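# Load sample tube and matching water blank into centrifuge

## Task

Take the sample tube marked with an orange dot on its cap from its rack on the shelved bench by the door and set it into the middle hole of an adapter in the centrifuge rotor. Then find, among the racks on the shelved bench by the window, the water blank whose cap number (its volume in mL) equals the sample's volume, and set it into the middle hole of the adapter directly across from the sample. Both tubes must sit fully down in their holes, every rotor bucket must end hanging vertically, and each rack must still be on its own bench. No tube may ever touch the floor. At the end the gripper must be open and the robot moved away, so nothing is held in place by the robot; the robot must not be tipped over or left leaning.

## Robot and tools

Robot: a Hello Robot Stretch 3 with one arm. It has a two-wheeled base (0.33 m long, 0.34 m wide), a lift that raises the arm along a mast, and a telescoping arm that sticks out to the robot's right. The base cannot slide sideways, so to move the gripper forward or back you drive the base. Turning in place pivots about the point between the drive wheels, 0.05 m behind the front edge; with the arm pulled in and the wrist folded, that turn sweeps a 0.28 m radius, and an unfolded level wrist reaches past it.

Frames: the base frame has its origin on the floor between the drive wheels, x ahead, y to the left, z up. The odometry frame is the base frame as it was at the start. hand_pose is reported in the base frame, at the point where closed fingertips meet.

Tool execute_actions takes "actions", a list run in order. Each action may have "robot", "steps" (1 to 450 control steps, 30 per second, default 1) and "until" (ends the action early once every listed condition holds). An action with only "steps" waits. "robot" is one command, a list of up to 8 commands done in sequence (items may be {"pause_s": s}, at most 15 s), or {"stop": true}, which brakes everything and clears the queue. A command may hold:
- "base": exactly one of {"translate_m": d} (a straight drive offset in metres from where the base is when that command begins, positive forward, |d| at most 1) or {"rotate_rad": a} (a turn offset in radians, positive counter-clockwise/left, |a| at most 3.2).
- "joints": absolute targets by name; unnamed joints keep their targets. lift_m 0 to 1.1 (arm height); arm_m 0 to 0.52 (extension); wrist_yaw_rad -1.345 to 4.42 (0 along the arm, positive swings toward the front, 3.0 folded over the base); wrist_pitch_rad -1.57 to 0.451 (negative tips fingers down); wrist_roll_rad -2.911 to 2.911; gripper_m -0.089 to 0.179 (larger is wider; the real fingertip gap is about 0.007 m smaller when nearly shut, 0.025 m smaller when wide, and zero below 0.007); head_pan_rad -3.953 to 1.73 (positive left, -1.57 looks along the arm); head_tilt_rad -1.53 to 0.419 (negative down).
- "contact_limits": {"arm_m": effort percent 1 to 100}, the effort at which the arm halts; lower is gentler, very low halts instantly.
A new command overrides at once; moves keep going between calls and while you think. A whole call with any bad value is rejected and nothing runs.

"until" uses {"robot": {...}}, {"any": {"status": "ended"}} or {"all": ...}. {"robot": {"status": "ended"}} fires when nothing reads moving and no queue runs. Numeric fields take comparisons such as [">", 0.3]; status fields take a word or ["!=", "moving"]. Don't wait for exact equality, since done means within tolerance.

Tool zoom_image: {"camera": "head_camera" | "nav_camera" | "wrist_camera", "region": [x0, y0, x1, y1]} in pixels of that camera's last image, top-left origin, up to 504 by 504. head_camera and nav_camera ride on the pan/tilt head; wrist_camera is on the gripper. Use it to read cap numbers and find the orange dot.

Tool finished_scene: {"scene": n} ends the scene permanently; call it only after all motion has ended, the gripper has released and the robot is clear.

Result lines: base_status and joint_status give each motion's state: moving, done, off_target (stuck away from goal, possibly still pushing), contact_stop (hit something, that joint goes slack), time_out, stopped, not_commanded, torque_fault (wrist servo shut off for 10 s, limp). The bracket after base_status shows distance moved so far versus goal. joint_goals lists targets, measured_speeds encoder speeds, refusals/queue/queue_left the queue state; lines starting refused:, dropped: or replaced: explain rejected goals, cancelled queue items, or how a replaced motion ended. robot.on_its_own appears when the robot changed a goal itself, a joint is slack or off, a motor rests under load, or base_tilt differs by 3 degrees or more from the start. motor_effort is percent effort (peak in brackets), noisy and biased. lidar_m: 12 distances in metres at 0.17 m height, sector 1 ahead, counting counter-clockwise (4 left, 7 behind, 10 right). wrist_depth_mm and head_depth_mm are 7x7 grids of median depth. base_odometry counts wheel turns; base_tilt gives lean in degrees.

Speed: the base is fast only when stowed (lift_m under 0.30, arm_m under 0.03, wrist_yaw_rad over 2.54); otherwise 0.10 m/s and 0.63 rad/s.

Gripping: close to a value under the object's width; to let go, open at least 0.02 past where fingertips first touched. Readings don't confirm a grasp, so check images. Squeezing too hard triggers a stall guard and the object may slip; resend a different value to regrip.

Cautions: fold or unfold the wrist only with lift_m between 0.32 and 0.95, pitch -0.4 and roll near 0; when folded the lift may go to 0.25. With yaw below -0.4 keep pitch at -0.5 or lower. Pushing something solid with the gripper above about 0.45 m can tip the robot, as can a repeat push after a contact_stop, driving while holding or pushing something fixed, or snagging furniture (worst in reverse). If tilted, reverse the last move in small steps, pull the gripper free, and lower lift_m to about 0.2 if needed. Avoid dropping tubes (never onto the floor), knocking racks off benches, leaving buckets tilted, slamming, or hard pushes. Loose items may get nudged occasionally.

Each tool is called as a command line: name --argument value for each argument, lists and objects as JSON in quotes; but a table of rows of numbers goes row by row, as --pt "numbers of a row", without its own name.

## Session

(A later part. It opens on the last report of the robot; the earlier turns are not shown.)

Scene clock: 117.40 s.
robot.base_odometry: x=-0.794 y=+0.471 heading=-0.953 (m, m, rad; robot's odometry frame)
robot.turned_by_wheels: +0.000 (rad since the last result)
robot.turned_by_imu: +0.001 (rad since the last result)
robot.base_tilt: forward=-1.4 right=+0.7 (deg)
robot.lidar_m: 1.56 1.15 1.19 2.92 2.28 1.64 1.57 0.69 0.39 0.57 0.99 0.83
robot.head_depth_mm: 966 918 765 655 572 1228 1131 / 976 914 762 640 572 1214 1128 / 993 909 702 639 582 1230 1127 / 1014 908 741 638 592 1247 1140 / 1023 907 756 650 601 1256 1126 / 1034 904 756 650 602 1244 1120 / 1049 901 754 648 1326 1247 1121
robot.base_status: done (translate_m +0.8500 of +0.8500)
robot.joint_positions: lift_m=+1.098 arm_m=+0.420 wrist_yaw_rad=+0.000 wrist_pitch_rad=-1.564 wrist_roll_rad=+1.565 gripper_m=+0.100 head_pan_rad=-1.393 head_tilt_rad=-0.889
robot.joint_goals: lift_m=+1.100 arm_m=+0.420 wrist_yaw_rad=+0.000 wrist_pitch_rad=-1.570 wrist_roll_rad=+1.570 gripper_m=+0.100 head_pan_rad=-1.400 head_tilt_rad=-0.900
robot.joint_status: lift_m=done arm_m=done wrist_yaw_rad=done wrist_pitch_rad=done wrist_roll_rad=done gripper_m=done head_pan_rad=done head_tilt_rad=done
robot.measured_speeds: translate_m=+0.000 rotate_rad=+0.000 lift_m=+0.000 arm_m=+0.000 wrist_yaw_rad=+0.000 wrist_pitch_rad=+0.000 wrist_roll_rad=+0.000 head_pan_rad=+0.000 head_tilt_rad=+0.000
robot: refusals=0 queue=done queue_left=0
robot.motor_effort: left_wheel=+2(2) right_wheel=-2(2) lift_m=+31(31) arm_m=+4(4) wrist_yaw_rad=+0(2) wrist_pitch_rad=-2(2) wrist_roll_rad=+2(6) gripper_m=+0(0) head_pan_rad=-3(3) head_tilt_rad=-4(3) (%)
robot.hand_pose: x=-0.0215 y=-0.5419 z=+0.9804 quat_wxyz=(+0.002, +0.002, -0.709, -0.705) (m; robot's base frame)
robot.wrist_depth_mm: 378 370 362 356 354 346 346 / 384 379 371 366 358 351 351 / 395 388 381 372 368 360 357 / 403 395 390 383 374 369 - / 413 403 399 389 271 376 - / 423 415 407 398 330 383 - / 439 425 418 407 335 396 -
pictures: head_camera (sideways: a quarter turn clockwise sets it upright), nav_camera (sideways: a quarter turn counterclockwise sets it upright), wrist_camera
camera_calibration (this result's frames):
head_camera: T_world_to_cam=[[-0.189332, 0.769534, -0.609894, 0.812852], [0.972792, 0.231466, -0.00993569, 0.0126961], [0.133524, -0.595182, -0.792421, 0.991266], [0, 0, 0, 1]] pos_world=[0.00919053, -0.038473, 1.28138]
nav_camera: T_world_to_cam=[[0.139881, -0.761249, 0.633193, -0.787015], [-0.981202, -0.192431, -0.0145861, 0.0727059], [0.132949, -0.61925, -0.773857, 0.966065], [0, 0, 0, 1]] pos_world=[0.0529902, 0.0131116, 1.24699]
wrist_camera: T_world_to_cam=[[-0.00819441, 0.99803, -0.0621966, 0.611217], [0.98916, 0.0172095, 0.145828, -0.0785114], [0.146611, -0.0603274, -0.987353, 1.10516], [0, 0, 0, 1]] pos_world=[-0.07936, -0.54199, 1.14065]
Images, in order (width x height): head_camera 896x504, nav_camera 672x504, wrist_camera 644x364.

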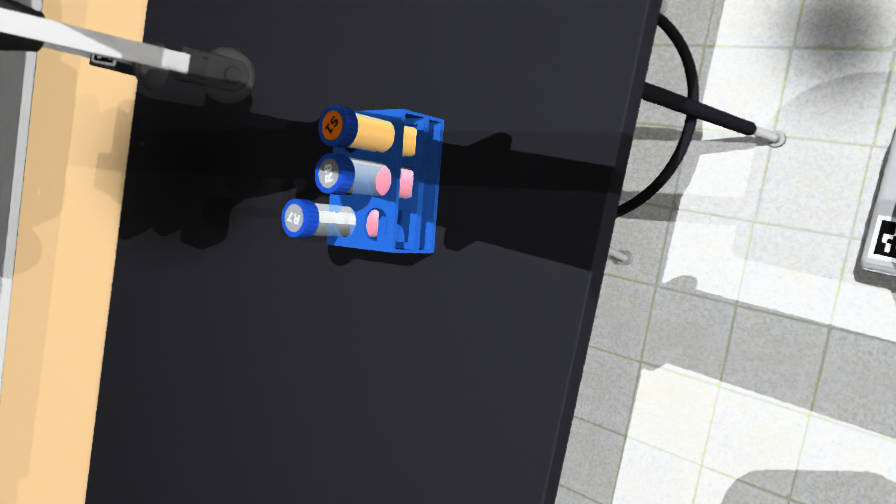

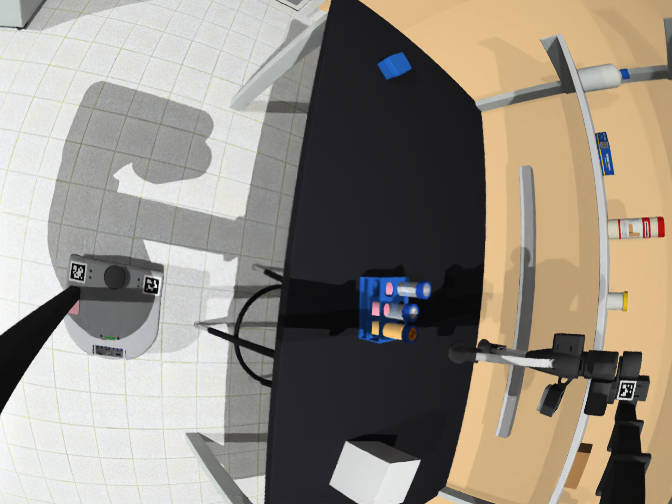

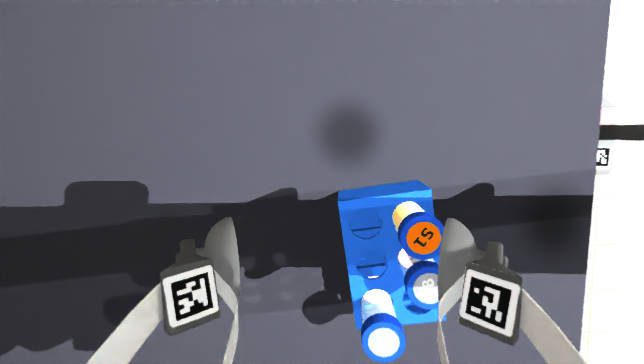

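execute_actions --actions '[{"robot":[{"base":{"translate_m":0.022},"joints":{"arm_m":0.357}},{"joints":{"lift_m":1.03}}],"steps":300,"until":{"robot":{"status":"ended"}}}]'

Scene clock: 125.60 s.
robot.base_odometry: x=-0.781 y=+0.453 heading=-0.953 (m, m, rad; robot's odometry frame)
robot.turned_by_wheels: +0.000 (rad since the last result)
robot.turned_by_imu: +0.001 (rad since the last result)
robot.base_tilt: forward=-1.2 right=+0.6 (deg)
robot.lidar_m: 1.54 1.14 1.16 3.54 2.31 1.66 1.59 0.71 0.40 0.57 1.00 0.81
robot.head_depth_mm: - 891 763 654 573 1213 1131 / 976 915 779 633 572 1230 1130 / 989 915 674 638 582 1250 1131 / 1013 908 757 652 593 1249 1145 / 1019 906 757 650 601 1248 1124 / 1029 904 754 647 599 1247 1123 / 1049 903 754 648 1331 1243 1120
robot.base_status: done (translate_m +0.0220 of +0.0220)
robot.joint_positions: lift_m=+1.031 arm_m=+0.357 wrist_yaw_rad=+0.000 wrist_pitch_rad=-1.564 wrist_roll_rad=+1.565 gripper_m=+0.100 head_pan_rad=-1.393 head_tilt_rad=-0.889
robot.joint_goals: lift_m=+1.030 arm_m=+0.357 wrist_yaw_rad=+0.000 wrist_pitch_rad=-1.570 wrist_roll_rad=+1.570 gripper_m=+0.100 head_pan_rad=-1.400 head_tilt_rad=-0.900
robot.joint_status: lift_m=done arm_m=done wrist_yaw_rad=done wrist_pitch_rad=done wrist_roll_rad=done gripper_m=done head_pan_rad=done head_tilt_rad=done
robot.measured_speeds: translate_m=+0.000 rotate_rad=+0.000 lift_m=+0.000 arm_m=+0.000 wrist_yaw_rad=+0.000 wrist_pitch_rad=+0.000 wrist_roll_rad=+0.000 head_pan_rad=+0.000 head_tilt_rad=+0.000
robot: refusals=0 queue=done queue_left=0
robot.motor_effort: left_wheel=+2(5) right_wheel=-2(4) lift_m=+12(31) arm_m=-4(6) wrist_yaw_rad=+0(0) wrist_pitch_rad=-3(2) wrist_roll_rad=+2(2) gripper_m=+0(0) head_pan_rad=-2(3) head_tilt_rad=-3(4) (%)
robot.hand_pose: x=-0.0215 y=-0.4796 z=+0.9129 quat_wxyz=(+0.002, +0.002, -0.709, -0.705) (m; robot's base frame)
robot.wrist_depth_mm: 308 305 301 293 288 285 961 / 317 311 306 301 294 291 962 / 326 318 313 306 303 297 296 / 333 326 320 270 308 301 - / 338 332 325 196 314 308 - / 347 341 335 262 321 313 - / 356 348 342 269 328 324 -
pictures: head_camera (sideways: a quarter turn clockwise sets it upright), nav_camera (sideways: a quarter turn counterclockwise sets it upright), wrist_camera
camera_calibration (this result's frames):
head_camera: T_world_to_cam=[[-0.189332, 0.769534, -0.609894, 0.812852], [0.972792, 0.231466, -0.00993569, 0.0126961], [0.133524, -0.595182, -0.792421, 0.991266], [0, 0, 0, 1]] pos_world=[0.00919053, -0.038473, 1.28138]
nav_camera: T_world_to_cam=[[0.139881, -0.761249, 0.633193, -0.787015], [-0.981202, -0.192431, -0.0145861, 0.0727059], [0.132949, -0.61925, -0.773857, 0.966065], [0, 0, 0, 1]] pos_world=[0.0529903, 0.0131116, 1.24699]
wrist_camera: T_world_to_cam=[[-0.00819436, 0.99803, -0.0621965, 0.54487], [0.98916, 0.0172094, 0.145828, -0.0697392], [0.146611, -0.0603273, -0.987353, 1.04227], [0, 0, 0, 1]] pos_world=[-0.07936, -0.47972, 1.07315]
Images, in order (width x height): head_camera 896x504, nav_camera 672x504, wrist_camera 644x364.

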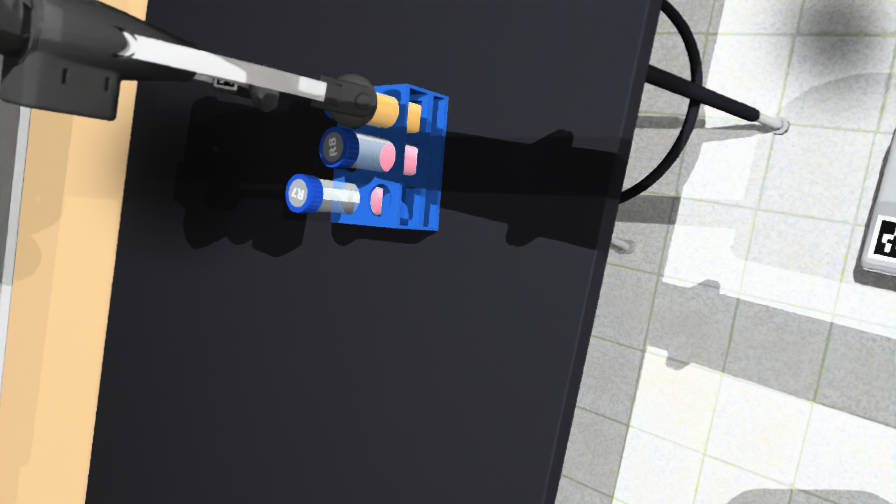

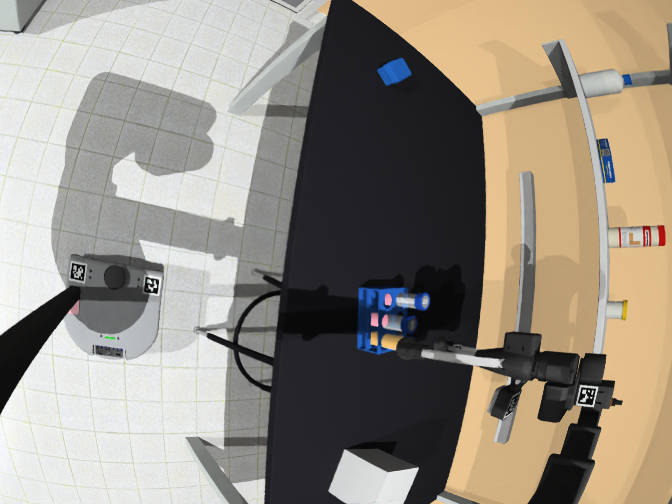

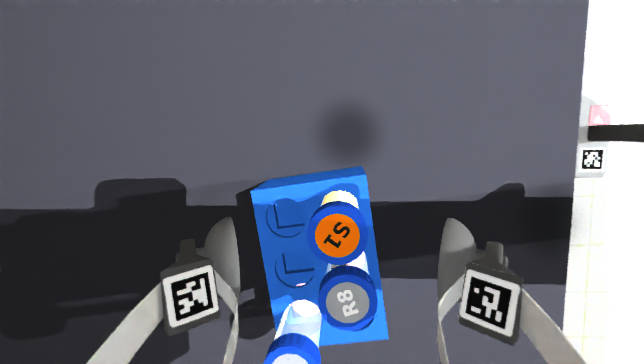

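execute_actions --actions '[{"robot":[{"joints":{"lift_m":0.982}},{"joints":{"gripper_m":0.02}},{"pause_s":0.5},{"joints":{"lift_m":1.1}}],"steps":300,"until":{"robot":{"status":"ended"}}}]'

zoom_image --camera "head_camera" --region '[250,20,480,250]'

Scene clock: 134.90 s.
robot.base_odometry: x=-0.781 y=+0.453 heading=-0.953 (m, m, rad; robot's odometry frame)
robot.turned_by_wheels: +0.000 (rad since the last result)
robot.turned_by_imu: +0.001 (rad since the last result)
robot.base_tilt: forward=-1.2 right=+0.7 (deg)
robot.lidar_m: 1.54 1.14 1.16 3.53 2.31 1.66 1.59 0.71 0.40 0.57 1.00 0.81
robot.head_depth_mm: 984 914 764 652 574 1219 1129 / 974 912 720 639 573 1234 1124 / 992 913 674 639 582 1253 1130 / 1012 908 756 652 593 1251 1136 / 1021 905 756 651 602 1245 1125 / 1034 903 754 648 600 1246 1119 / 1046 904 757 647 1332 1239 1119
robot.base_status: done (translate_m +0.0220 of +0.0220)
robot.joint_positions: lift_m=+1.098 arm_m=+0.357 wrist_yaw_rad=+0.000 wrist_pitch_rad=-1.564 wrist_roll_rad=+1.565 gripper_m=+0.020 head_pan_rad=-1.393 head_tilt_rad=-0.889
robot.joint_goals: lift_m=+1.100 arm_m=+0.357 wrist_yaw_rad=+0.000 wrist_pitch_rad=-1.570 wrist_roll_rad=+1.570 gripper_m=+0.020 head_pan_rad=-1.400 head_tilt_rad=-0.900
robot.joint_status: lift_m=done arm_m=done wrist_yaw_rad=done wrist_pitch_rad=done wrist_roll_rad=done gripper_m=done head_pan_rad=done head_tilt_rad=done
robot.measured_speeds: translate_m=+0.000 rotate_rad=+0.000 lift_m=+0.000 arm_m=+0.000 wrist_yaw_rad=+0.000 wrist_pitch_rad=+0.000 wrist_roll_rad=+0.000 head_pan_rad=+0.000 head_tilt_rad=+0.000
robot: refusals=0 queue=done queue_left=0
robot.motor_effort: left_wheel=+2(1) right_wheel=-2(2) lift_m=+32(30) arm_m=-5(5) wrist_yaw_rad=+0(0) wrist_pitch_rad=-2(2) wrist_roll_rad=+2(2) gripper_m=-7(81) head_pan_rad=-4(3) head_tilt_rad=-3(3) (%)
robot.hand_pose: x=-0.0215 y=-0.4796 z=+0.9803 quat_wxyz=(+0.002, +0.002, -0.709, -0.705) (m; robot's base frame)
robot.wrist_depth_mm: 377 370 363 359 352 349 - / 385 377 372 365 362 353 - / 394 386 381 372 367 361 - / 404 400 392 334 378 370 - / 417 406 400 153 382 382 - / 427 418 406 147 - 387 - / 432 423 418 407 402 398 -
pictures: head_camera (sideways: a quarter turn clockwise sets it upright), nav_camera (sideways: a quarter turn counterclockwise sets it upright), wrist_camera
camera_calibration (this result's frames):
head_camera: T_world_to_cam=[[-0.189331, 0.769534, -0.609894, 0.812852], [0.972792, 0.231465, -0.00993571, 0.0126961], [0.133524, -0.595182, -0.79242, 0.991265], [0, 0, 0, 1]] pos_world=[0.00919052, -0.038473, 1.28138]
nav_camera: T_world_to_cam=[[0.139881, -0.761249, 0.633193, -0.787015], [-0.981202, -0.19243, -0.0145861, 0.0727059], [0.132949, -0.61925, -0.773857, 0.966065], [0, 0, 0, 1]] pos_world=[0.0529903, 0.0131116, 1.24699]
wrist_camera: T_world_to_cam=[[-0.00819405, 0.99803, -0.0621963, 0.549065], [0.98916, 0.0172091, 0.145828, -0.0795801], [0.146611, -0.0603272, -0.987353, 1.1089], [0, 0, 0, 1]] pos_world=[-0.07936, -0.479717, 1.14063]
Images, in order (width x height): head_camera 896x504, nav_camera 672x504, wrist_camera 644x364.

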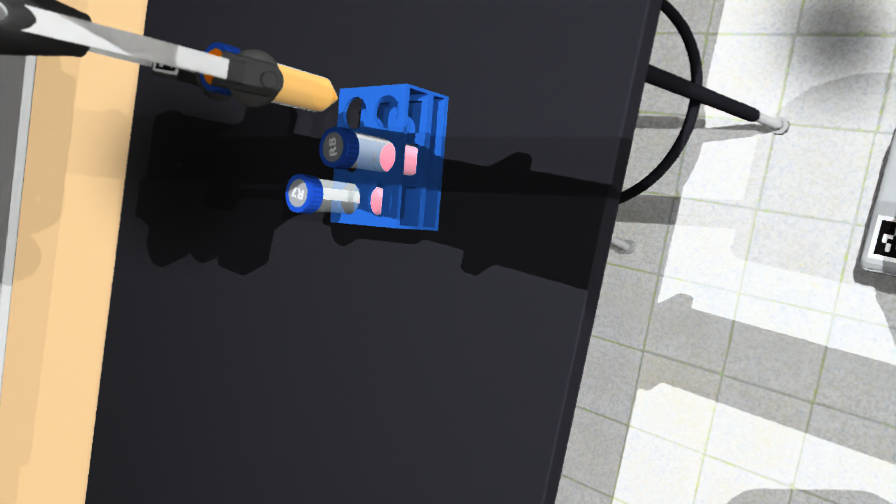

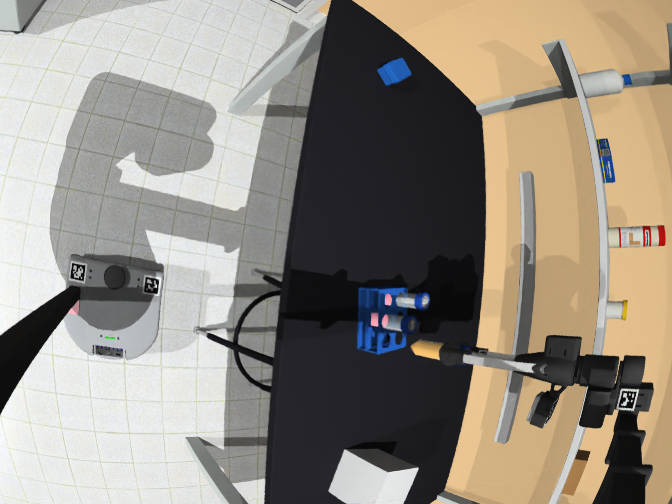

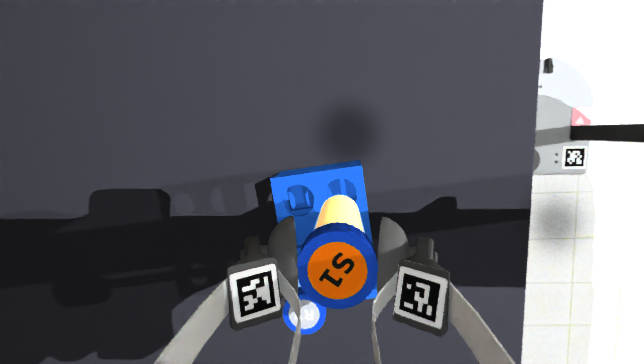

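Region (250, 20, 480, 250) of head_camera's 896x504 image, scaled by 2.191, with more detail than that image has.

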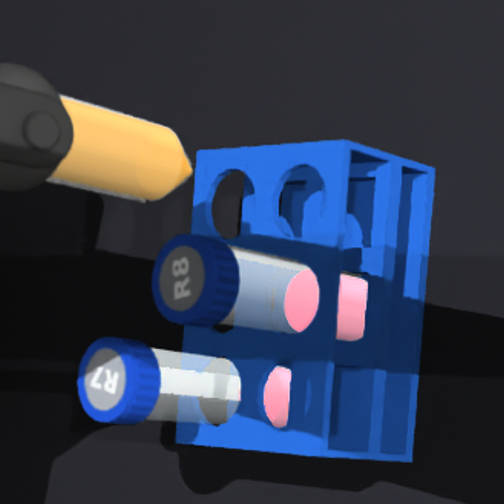

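execute_actions --actions '[{"robot":{"joints":{"arm_m":0.0,"head_pan_rad":0.5,"head_tilt_rad":-0.55}},"steps":300,"until":{"robot":{"status":"ended"}}}]'

Scene clock: 144.73 s.
robot.base_odometry: x=-0.781 y=+0.453 heading=-0.953 (m, m, rad; robot's odometry frame)
robot.turned_by_wheels: +0.000 (rad since the last result)
robot.turned_by_imu: +0.001 (rad since the last result)
robot.base_tilt: forward=-1.3 right=+0.6 (deg)
robot.lidar_m: 1.54 1.14 1.16 3.54 2.32 1.66 1.59 0.71 0.40 0.56 1.00 0.81
robot.head_depth_mm: 1308 1413 1533 1686 1798 1511 1275 / 1375 1491 1634 1800 1842 1504 1272 / 1435 1570 1722 1916 1831 1505 1272 / 1491 1630 1770 1900 1814 1490 1262 / 1438 1561 1587 1525 1694 1491 1265 / 1537 1683 1383 1377 1486 1489 1259 / 1632 1767 1273 1357 1595 1473 1263
robot.base_status: done (translate_m +0.0220 of +0.0220)
robot.joint_positions: lift_m=+1.098 arm_m=+0.000 wrist_yaw_rad=+0.000 wrist_pitch_rad=-1.564 wrist_roll_rad=+1.565 gripper_m=+0.020 head_pan_rad=+0.493 head_tilt_rad=-0.557
robot.joint_goals: lift_m=+1.100 arm_m=+0.000 wrist_yaw_rad=+0.000 wrist_pitch_rad=-1.570 wrist_roll_rad=+1.570 gripper_m=+0.020 head_pan_rad=+0.500 head_tilt_rad=-0.550
robot.joint_status: lift_m=done arm_m=done wrist_yaw_rad=done wrist_pitch_rad=done wrist_roll_rad=done gripper_m=done head_pan_rad=done head_tilt_rad=done
robot.measured_speeds: translate_m=+0.000 rotate_rad=+0.000 lift_m=+0.000 arm_m=+0.000 wrist_yaw_rad=+0.000 wrist_pitch_rad=+0.000 wrist_roll_rad=+0.000 head_pan_rad=+0.000 head_tilt_rad=+0.000
robot: refusals=0 queue=done queue_left=0
robot.motor_effort: left_wheel=+1(2) right_wheel=-2(2) lift_m=+32(32) arm_m=-4(4) wrist_yaw_rad=+0(0) wrist_pitch_rad=-2(3) wrist_roll_rad=+2(2) gripper_m=-7(7) head_pan_rad=+3(33) head_tilt_rad=+2(16) (%)
robot.hand_pose: x=-0.0215 y=-0.1227 z=+0.9803 quat_wxyz=(+0.002, +0.002, -0.709, -0.705) (m; robot's base frame)
robot.wrist_depth_mm: 379 376 - - - - - / 389 382 - - - - - / 397 390 - - - - - / 406 400 - - - - - / 407 410 - 152 - - - / 421 419 414 146 - - - / 432 424 - - - - -
pictures: head_camera (sideways: a quarter turn clockwise sets it upright), nav_camera (sideways: a quarter turn counterclockwise sets it upright), wrist_camera
camera_calibration (this result's frames):
head_camera: T_world_to_cam=[[-0.459618, -0.30408, -0.834438, 1.10715], [-0.516154, 0.856049, -0.0276517, 0.0448512], [0.722728, 0.41799, -0.550408, 0.67289], [0, 0, 0, 1]] pos_world=[0.0456979, 0.0170053, 1.29545]
nav_camera: T_world_to_cam=[[0.461196, 0.251341, 0.850956, -1.0728], [0.490617, -0.871334, -0.00854195, 0.055864], [0.73932, 0.421433, -0.525167, 0.638883], [0, 0, 0, 1]] pos_world=[-0.00497464, 0.0490688, 1.24891]
wrist_camera: T_world_to_cam=[[-0.00846106, 0.998028, -0.0621966, 0.192807], [0.989156, 0.0174737, 0.145828, -0.0856846], [0.146627, -0.0602883, -0.987353, 1.13044], [0, 0, 0, 1]] pos_world=[-0.0793661, -0.122778, 1.14063]
Images, in order (width x height): head_camera 896x504, nav_camera 672x504, wrist_camera 644x364.

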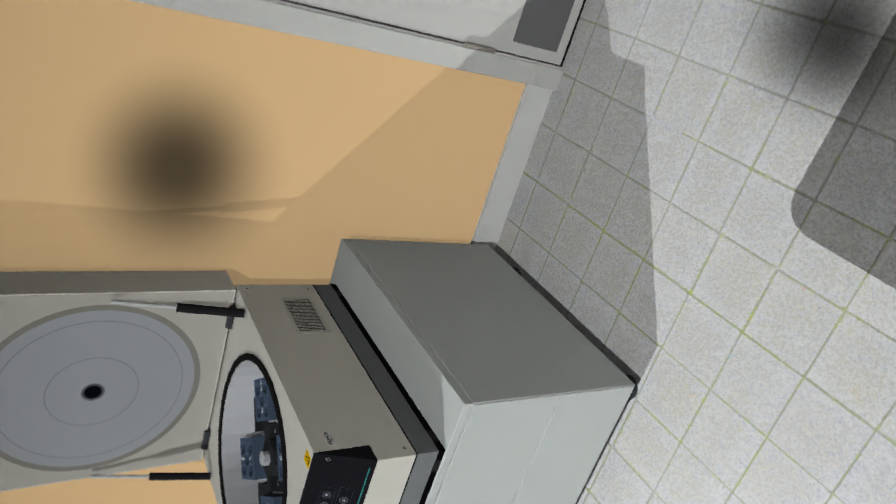

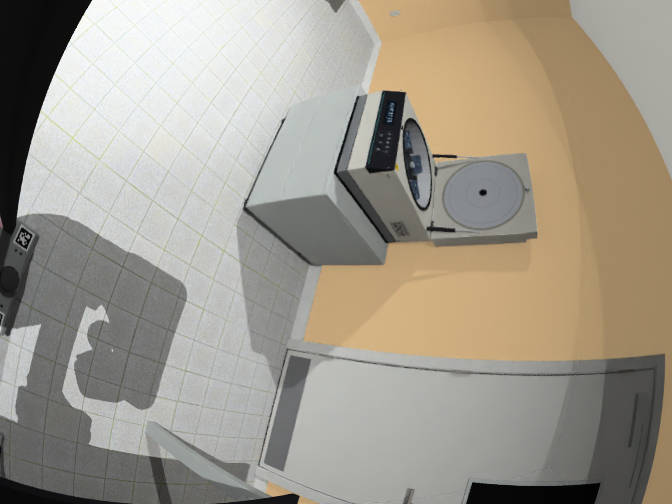

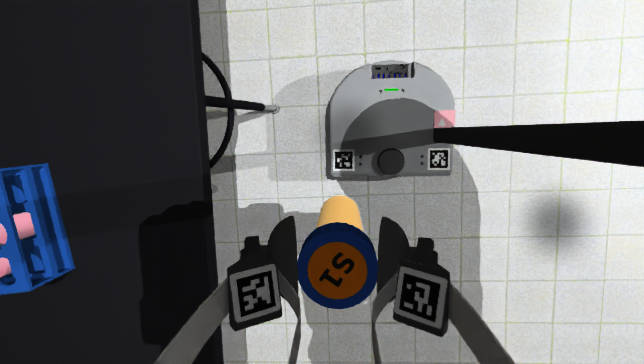

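execute_actions --actions '[{"robot":[{"base":{"translate_m":0.62}},{"base":{"rotate_rad":1.57}},{"base":{"translate_m":1.0},"joints":{"head_pan_rad":-1.2,"head_tilt_rad":-0.7}}],"steps":450,"until":{"robot":{"status":"ended"}}},{"steps":450,"until":{"robot":{"status":"ended"}}}]'

Scene clock: 174.10 s.
robot.base_odometry: x=+0.394 y=+0.526 heading=+0.617 (m, m, rad; robot's odometry frame)
robot.turned_by_wheels: +1.570 (rad since the last result)
robot.turned_by_imu: +1.584 (rad since the last result)
robot.base_tilt: forward=-1.3 right=+0.6 (deg)
robot.lidar_m: 1.93 2.57 2.34 2.23 2.31 1.66 1.31 0.28 0.20 0.19 0.20 0.27
robot.head_depth_mm: 630 700 791 773 - - - / 652 729 826 805 697 - 455 / 679 763 853 826 680 565 474 / 704 799 875 793 682 510 493 / 744 851 885 818 661 512 521 / 912 1031 1178 774 696 522 558 / 953 1085 1255 1357 598 543 653
robot.base_status: done (translate_m +1.0000 of +1.0000)
robot.joint_positions: lift_m=+1.098 arm_m=+0.000 wrist_yaw_rad=+0.000 wrist_pitch_rad=-1.564 wrist_roll_rad=+1.565 gripper_m=+0.020 head_pan_rad=-1.193 head_tilt_rad=-0.691
robot.joint_goals: lift_m=+1.100 arm_m=+0.000 wrist_yaw_rad=+0.000 wrist_pitch_rad=-1.570 wrist_roll_rad=+1.570 gripper_m=+0.020 head_pan_rad=-1.200 head_tilt_rad=-0.700
robot.joint_status: lift_m=done arm_m=done wrist_yaw_rad=done wrist_pitch_rad=done wrist_roll_rad=done gripper_m=done head_pan_rad=done head_tilt_rad=done
robot.measured_speeds: translate_m=+0.000 rotate_rad=+0.000 lift_m=+0.000 arm_m=+0.000 wrist_yaw_rad=+0.000 wrist_pitch_rad=+0.000 wrist_roll_rad=+0.000 head_pan_rad=+0.000 head_tilt_rad=+0.000
robot: refusals=0 queue=done queue_left=0
robot.motor_effort: left_wheel=-2(5) right_wheel=+3(8) lift_m=+32(32) arm_m=-4(5) wrist_yaw_rad=-1(0) wrist_pitch_rad=-2(2) wrist_roll_rad=+2(2) gripper_m=-7(6) head_pan_rad=-3(36) head_tilt_rad=-3(11) (%)
robot.hand_pose: x=-0.0215 y=-0.1227 z=+0.9803 quat_wxyz=(+0.002, +0.002, -0.709, -0.705) (m; robot's base frame)
robot.wrist_depth_mm: 945 - - - - - - / 603 595 581 739 - - - / 353 346 370 634 - - - / 353 350 349 670 - - - / 437 355 354 152 - - - / 444 417 360 147 - - - / 432 444 378 888 - - -
pictures: head_camera (sideways: a quarter turn clockwise sets it upright), nav_camera (sideways: a quarter turn counterclockwise sets it upright), wrist_camera
camera_calibration (this result's frames):
head_camera: T_world_to_cam=[[-0.288851, 0.590903, -0.753259, 1.00028], [0.908387, 0.417616, -0.0207334, 0.0271503], [0.302322, -0.690239, -0.657398, 0.814638], [0, 0, 0, 1]] pos_world=[0.017986, -0.0401118, 1.28957]
nav_camera: T_world_to_cam=[[0.237175, -0.588681, 0.772789, -0.969529], [-0.922335, -0.386231, -0.011144, 0.0678689], [0.305035, -0.710127, -0.634565, 0.783855], [0, 0, 0, 1]] pos_world=[0.0534426, 0.0121063, 1.2474]
wrist_camera: T_world_to_cam=[[-0.0084668, 0.998028, -0.0621965, 0.19281], [0.989156, 0.0174794, 0.145828, -0.0856839], [0.146627, -0.0602873, -0.987353, 1.13044], [0, 0, 0, 1]] pos_world=[-0.079366, -0.122781, 1.14063]
Images, in order (width x height): head_camera 896x504, nav_camera 672x504, wrist_camera 644x364.

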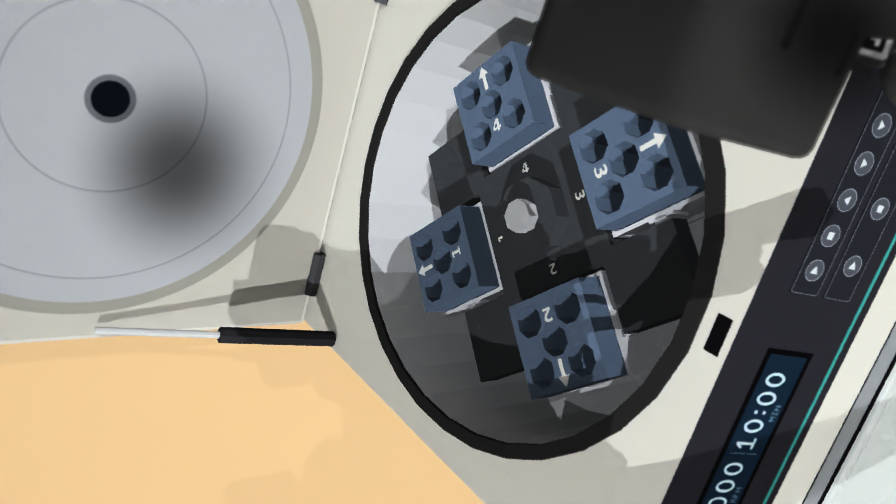

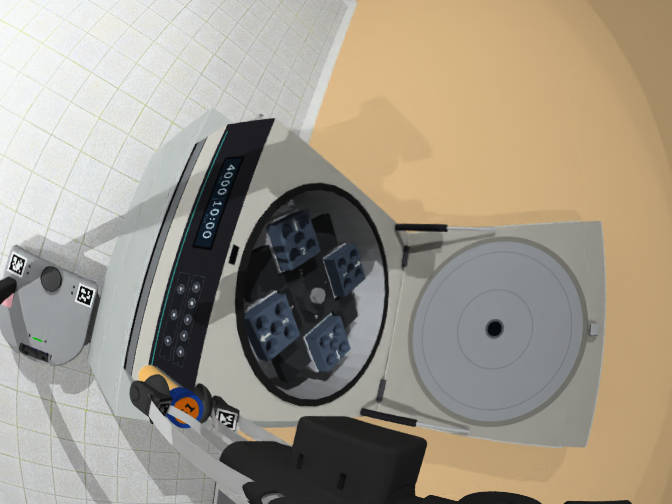

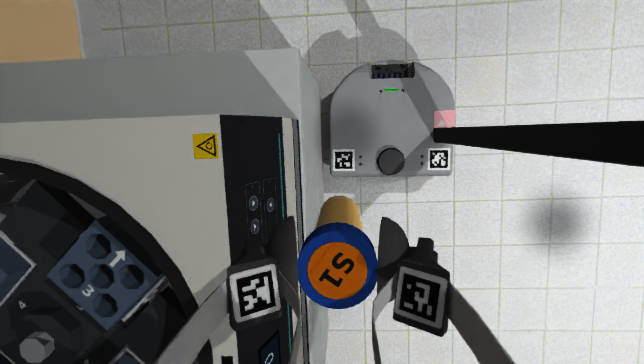

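execute_actions --actions '[{"robot":{"base":{"translate_m":0.11},"joints":{"arm_m":0.495,"head_pan_rad":-1.5,"head_tilt_rad":-0.8}},"steps":450,"until":{"robot":{"status":"ended"}}}]'

Scene clock: 187.67 s.
robot.base_odometry: x=+0.484 y=+0.590 heading=+0.617 (m, m, rad; robot's odometry frame)
robot.turned_by_wheels: +0.000 (rad since the last result)
robot.turned_by_imu: +0.001 (rad since the last result)
robot.base_tilt: forward=-1.2 right=+0.7 (deg)
robot.lidar_m: 1.83 2.49 2.35 2.23 2.31 1.76 1.42 0.28 0.20 0.19 0.20 0.27
robot.head_depth_mm: 661 742 773 693 561 489 517 / 667 750 795 743 625 489 523 / 666 760 817 721 612 495 535 / 671 770 835 710 623 494 557 / 677 781 827 723 622 500 579 / 683 788 809 734 619 501 605 / 689 811 786 717 553 507 631
robot.base_status: done (translate_m +0.1100 of +0.1100)
robot.joint_positions: lift_m=+1.098 arm_m=+0.495 wrist_yaw_rad=+0.000 wrist_pitch_rad=-1.564 wrist_roll_rad=+1.565 gripper_m=+0.020 head_pan_rad=-1.493 head_tilt_rad=-0.790
robot.joint_goals: lift_m=+1.100 arm_m=+0.495 wrist_yaw_rad=+0.000 wrist_pitch_rad=-1.570 wrist_roll_rad=+1.570 gripper_m=+0.020 head_pan_rad=-1.500 head_tilt_rad=-0.800
robot.joint_status: lift_m=done arm_m=done wrist_yaw_rad=done wrist_pitch_rad=done wrist_roll_rad=done gripper_m=done head_pan_rad=done head_tilt_rad=done
robot.measured_speeds: translate_m=+0.000 rotate_rad=+0.000 lift_m=+0.000 arm_m=+0.000 wrist_yaw_rad=+0.000 wrist_pitch_rad=+0.000 wrist_roll_rad=+0.000 head_pan_rad=+0.000 head_tilt_rad=+0.000
robot: refusals=0 queue=done queue_left=0
robot.motor_effort: left_wheel=-1(4) right_wheel=+3(7) lift_m=+32(32) arm_m=+4(5) wrist_yaw_rad=+0(0) wrist_pitch_rad=-2(3) wrist_roll_rad=+2(2) gripper_m=-7(7) head_pan_rad=-4(21) head_tilt_rad=-3(9) (%)
robot.hand_pose: x=-0.0215 y=-0.6169 z=+0.9803 quat_wxyz=(+0.002, +0.002, -0.709, -0.705) (m; robot's base frame)
robot.wrist_depth_mm: 203 286 321 315 307 302 299 / 202 285 328 324 433 412 318 / 201 282 335 449 385 379 364 / 199 278 342 453 388 381 371 / 198 276 350 152 397 392 388 / 197 274 362 147 - 401 399 / 196 271 370 413 406 384 390
pictures: head_camera (sideways: a quarter turn clockwise sets it upright), nav_camera (sideways: a quarter turn counterclockwise sets it upright), wrist_camera
camera_calibration (this result's frames):
head_camera: T_world_to_cam=[[-0.106605, 0.720788, -0.684909, 0.910091], [0.991137, 0.131948, -0.0154092, 0.0197117], [0.0792655, -0.680481, -0.728466, 0.908433], [0, 0, 0, 1]] pos_world=[0.0054761, -0.0404127, 1.2854]
nav_camera: T_world_to_cam=[[0.0580574, -0.7054, 0.706428, -0.881946], [-0.995405, -0.0948731, -0.0129282, 0.0706359], [0.0761406, -0.702432, -0.707667, 0.880335], [0, 0, 0, 1]] pos_world=[0.0544857, 0.0029516, 1.24693]
wrist_camera: T_world_to_cam=[[-0.00785619, 0.998033, -0.0621967, 0.686071], [0.989166, 0.0168743, 0.145829, -0.0774283], [0.146592, -0.0603771, -0.987353, 1.10059], [0, 0, 0, 1]] pos_world=[-0.0793575, -0.616965, 1.14063]
Images, in order (width x height): head_camera 896x504, nav_camera 672x504, wrist_camera 644x364.

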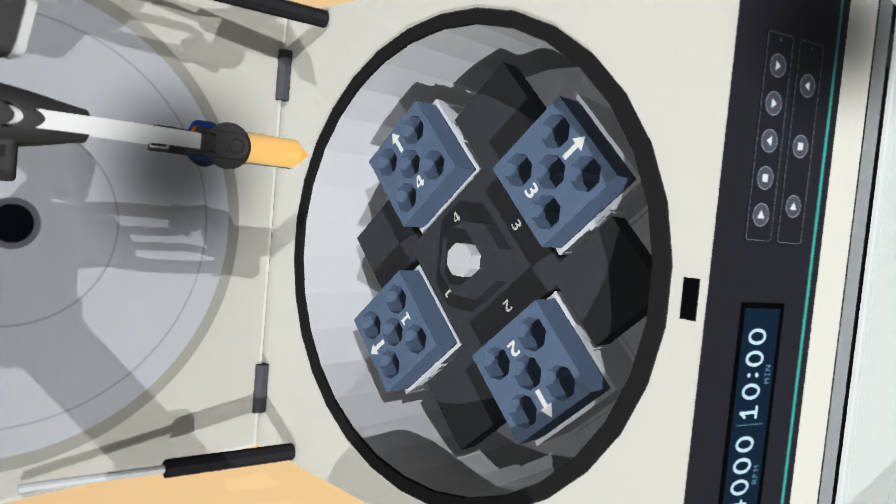

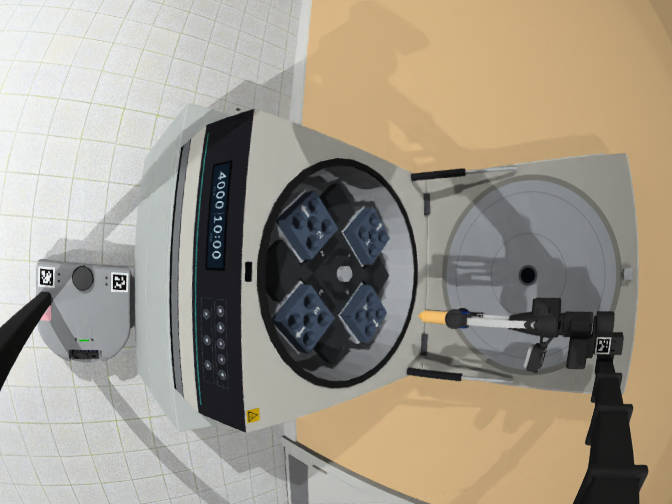

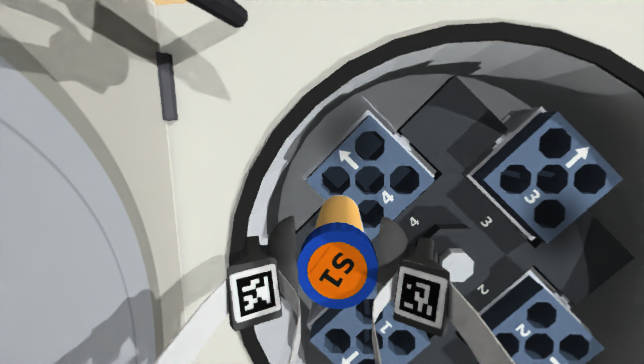

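execute_actions --actions '[{"robot":[{"joints":{"arm_m":0.462}},{"joints":{"lift_m":1.0}}],"steps":450,"until":{"robot":{"status":"ended"}}}]'

zoom_image --camera "head_camera" --region '[260,60,520,260]'

Scene clock: 195.67 s.
robot.base_odometry: x=+0.484 y=+0.590 heading=+0.617 (m, m, rad; robot's odometry frame)
robot.turned_by_wheels: +0.000 (rad since the last result)
robot.turned_by_imu: +0.001 (rad since the last result)
robot.base_tilt: forward=-1.3 right=+0.8 (deg)
robot.lidar_m: 1.82 2.50 2.34 2.24 2.31 1.76 1.42 0.28 0.20 0.19 0.20 0.27
robot.head_depth_mm: 674 762 772 694 561 487 516 / - 773 801 743 626 488 523 / 654 778 834 720 611 494 535 / 671 772 836 711 624 495 556 / 677 777 829 723 620 500 580 / 685 787 809 734 620 501 604 / 690 810 784 715 552 506 631
robot.base_status: done (translate_m +0.1100 of +0.1100)
robot.joint_positions: lift_m=+1.001 arm_m=+0.462 wrist_yaw_rad=+0.000 wrist_pitch_rad=-1.564 wrist_roll_rad=+1.565 gripper_m=+0.020 head_pan_rad=-1.493 head_tilt_rad=-0.790
robot.joint_goals: lift_m=+1.000 arm_m=+0.462 wrist_yaw_rad=+0.000 wrist_pitch_rad=-1.570 wrist_roll_rad=+1.570 gripper_m=+0.020 head_pan_rad=-1.500 head_tilt_rad=-0.800
robot.joint_status: lift_m=done arm_m=done wrist_yaw_rad=done wrist_pitch_rad=done wrist_roll_rad=done gripper_m=done head_pan_rad=done head_tilt_rad=done
robot.measured_speeds: translate_m=+0.000 rotate_rad=+0.000 lift_m=+0.000 arm_m=+0.000 wrist_yaw_rad=+0.000 wrist_pitch_rad=+0.000 wrist_roll_rad=+0.000 head_pan_rad=+0.000 head_tilt_rad=+0.000
robot: refusals=0 queue=done queue_left=0
robot.motor_effort: left_wheel=-2(2) right_wheel=+3(3) lift_m=+12(36) arm_m=-5(6) wrist_yaw_rad=+0(0) wrist_pitch_rad=-2(3) wrist_roll_rad=+2(2) gripper_m=-7(7) head_pan_rad=-3(3) head_tilt_rad=-3(3) (%)
robot.hand_pose: x=-0.0215 y=-0.5846 z=+0.8828 quat_wxyz=(+0.002, +0.002, -0.709, -0.705) (m; robot's base frame)
robot.wrist_depth_mm: 232 231 227 221 250 256 222 / 237 235 231 316 374 356 287 / 242 241 244 356 289 285 271 / 247 245 302 274 292 287 261 / 244 251 364 152 297 298 267 / 242 258 329 146 - 299 297 / 240 263 378 319 315 305 303
pictures: head_camera (sideways: a quarter turn clockwise sets it upright), nav_camera (sideways: a quarter turn counterclockwise sets it upright), wrist_camera
camera_calibration (this result's frames):
head_camera: T_world_to_cam=[[-0.106605, 0.720788, -0.684909, 0.910091], [0.991137, 0.131948, -0.0154092, 0.0197117], [0.0792654, -0.680481, -0.728466, 0.908433], [0, 0, 0, 1]] pos_world=[0.0054761, -0.0404127, 1.2854]
nav_camera: T_world_to_cam=[[0.0580573, -0.7054, 0.706428, -0.881947], [-0.995405, -0.094873, -0.0129282, 0.0706359], [0.0761405, -0.702432, -0.707667, 0.880335], [0, 0, 0, 1]] pos_world=[0.0544857, 0.00295159, 1.24693]
wrist_camera: T_world_to_cam=[[-0.00785608, 0.998033, -0.0621965, 0.647807], [0.989166, 0.0168742, 0.145829, -0.0637538], [0.146592, -0.060377, -0.987353, 1.00626], [0, 0, 0, 1]] pos_world=[-0.0793575, -0.584701, 1.04313]
Images, in order (width x height): head_camera 896x504, nav_camera 672x504, wrist_camera 644x364.

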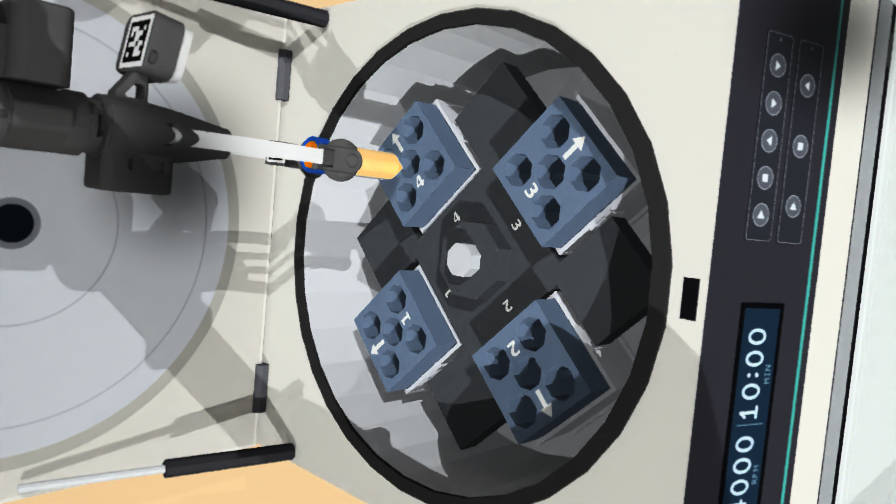

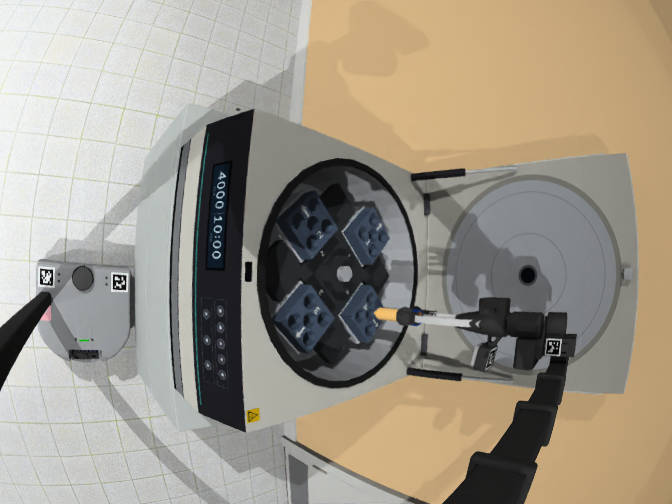

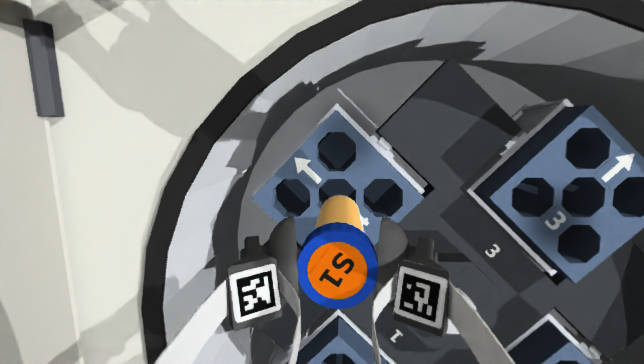

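Region (260, 60, 520, 260) of head_camera's 896x504 image, scaled by 1.938, with more detail than that image has; it fills the top 388 rows of this view, and the rest is white.

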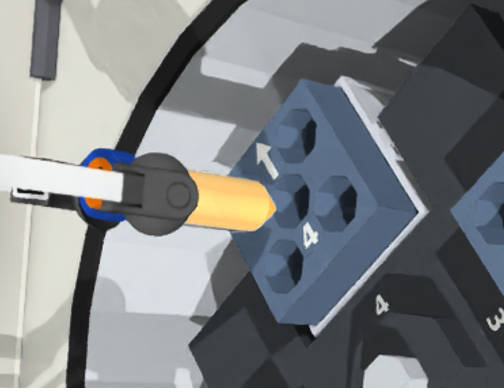

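execute_actions --actions '[{"robot":{"joints":{"lift_m":0.92}},"steps":450,"until":{"robot":{"status":"ended"}}}]'

Scene clock: 208.57 s.
robot.base_odometry: x=+0.484 y=+0.590 heading=+0.617 (m, m, rad; robot's odometry frame)
robot.turned_by_wheels: +0.000 (rad since the last result)
robot.turned_by_imu: +0.001 (rad since the last result)
robot.base_tilt: forward=-1.3 right=+0.6 (deg)
robot.lidar_m: 1.83 2.49 2.34 2.24 2.31 1.76 1.42 0.28 0.20 0.19 0.20 0.27
robot.head_depth_mm: - 757 774 695 560 488 517 / - - 793 745 626 488 525 / 663 734 832 723 613 494 534 / 670 769 838 709 623 494 556 / 678 780 829 721 623 500 581 / 684 791 810 732 620 501 603 / 691 813 784 714 552 506 632
robot.base_status: done (translate_m +0.1100 of +0.1100)
robot.joint_positions: lift_m=+0.921 arm_m=+0.462 wrist_yaw_rad=+0.000 wrist_pitch_rad=-1.564 wrist_roll_rad=+1.565 gripper_m=+0.020 head_pan_rad=-1.493 head_tilt_rad=-0.790
robot.joint_goals: lift_m=+0.920 arm_m=+0.462 wrist_yaw_rad=+0.000 wrist_pitch_rad=-1.570 wrist_roll_rad=+1.570 gripper_m=+0.020 head_pan_rad=-1.500 head_tilt_rad=-0.800
robot.joint_status: lift_m=done arm_m=done wrist_yaw_rad=done wrist_pitch_rad=done wrist_roll_rad=done gripper_m=done head_pan_rad=done head_tilt_rad=done
robot.measured_speeds: translate_m=+0.000 rotate_rad=+0.000 lift_m=+0.000 arm_m=+0.000 wrist_yaw_rad=+0.000 wrist_pitch_rad=+0.000 wrist_roll_rad=+0.000 head_pan_rad=+0.000 head_tilt_rad=+0.000
robot: refusals=0 queue=done queue_left=0
robot.motor_effort: left_wheel=-2(1) right_wheel=+3(3) lift_m=+12(11) arm_m=-5(5) wrist_yaw_rad=+1(0) wrist_pitch_rad=-2(3) wrist_roll_rad=+2(2) gripper_m=-7(7) head_pan_rad=-3(3) head_tilt_rad=-3(4) (%)
robot.hand_pose: x=-0.0215 y=-0.5846 z=+0.8028 quat_wxyz=(+0.002, +0.002, -0.709, -0.705) (m; robot's base frame)
robot.wrist_depth_mm: 155 152 146 180 252 239 221 / 157 154 169 309 318 202 273 / 161 157 244 217 211 207 206 / 165 167 268 191 213 213 187 / 168 198 281 152 211 216 189 / 170 220 332 147 - 220 214 / 175 226 240 235 230 204 222
pictures: head_camera (sideways: a quarter turn clockwise sets it upright), nav_camera (sideways: a quarter turn counterclockwise sets it upright), wrist_camera
camera_calibration (this result's frames):
head_camera: T_world_to_cam=[[-0.106605, 0.720788, -0.684909, 0.910091], [0.991137, 0.131948, -0.0154092, 0.0197117], [0.0792654, -0.680481, -0.728466, 0.908432], [0, 0, 0, 1]] pos_world=[0.00547609, -0.0404127, 1.2854]
nav_camera: T_world_to_cam=[[0.0580572, -0.7054, 0.706428, -0.881947], [-0.995405, -0.0948729, -0.0129282, 0.0706359], [0.0761404, -0.702432, -0.707667, 0.880335], [0, 0, 0, 1]] pos_world=[0.0544857, 0.00295158, 1.24693]
wrist_camera: T_world_to_cam=[[-0.00785252, 0.998033, -0.0621965, 0.642831], [0.989166, 0.0168707, 0.145829, -0.0520913], [0.146591, -0.0603776, -0.987353, 0.927287], [0, 0, 0, 1]] pos_world=[-0.0793574, -0.584701, 0.963138]
Images, in order (width x height): head_camera 896x504, nav_camera 672x504, wrist_camera 644x364.

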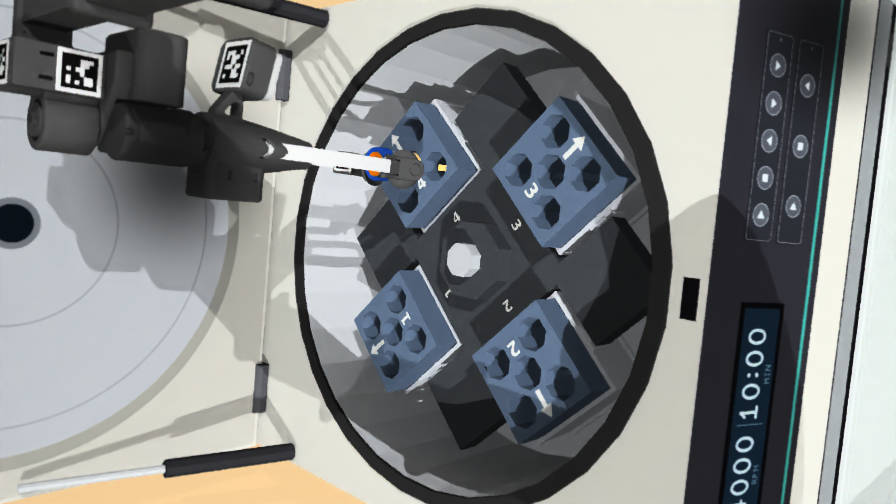

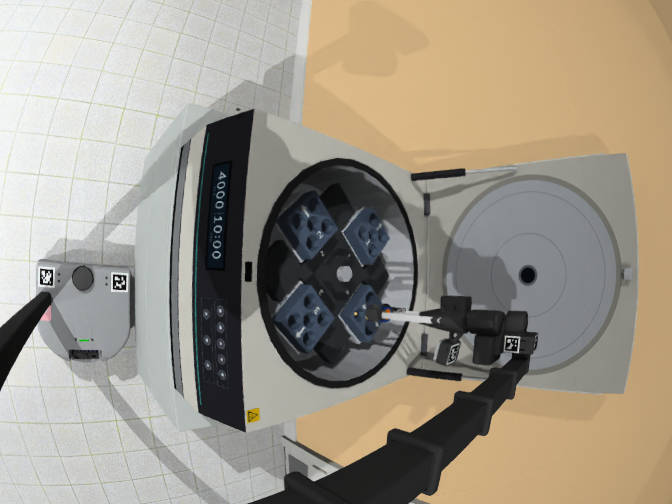

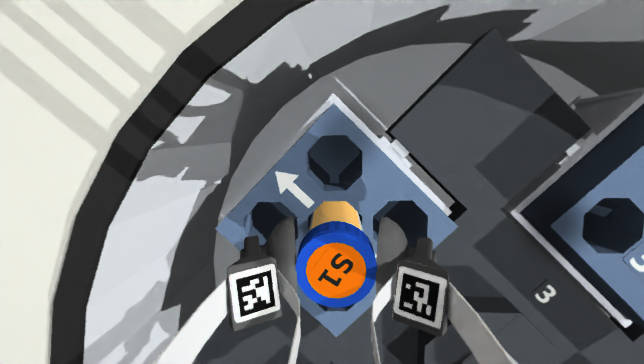

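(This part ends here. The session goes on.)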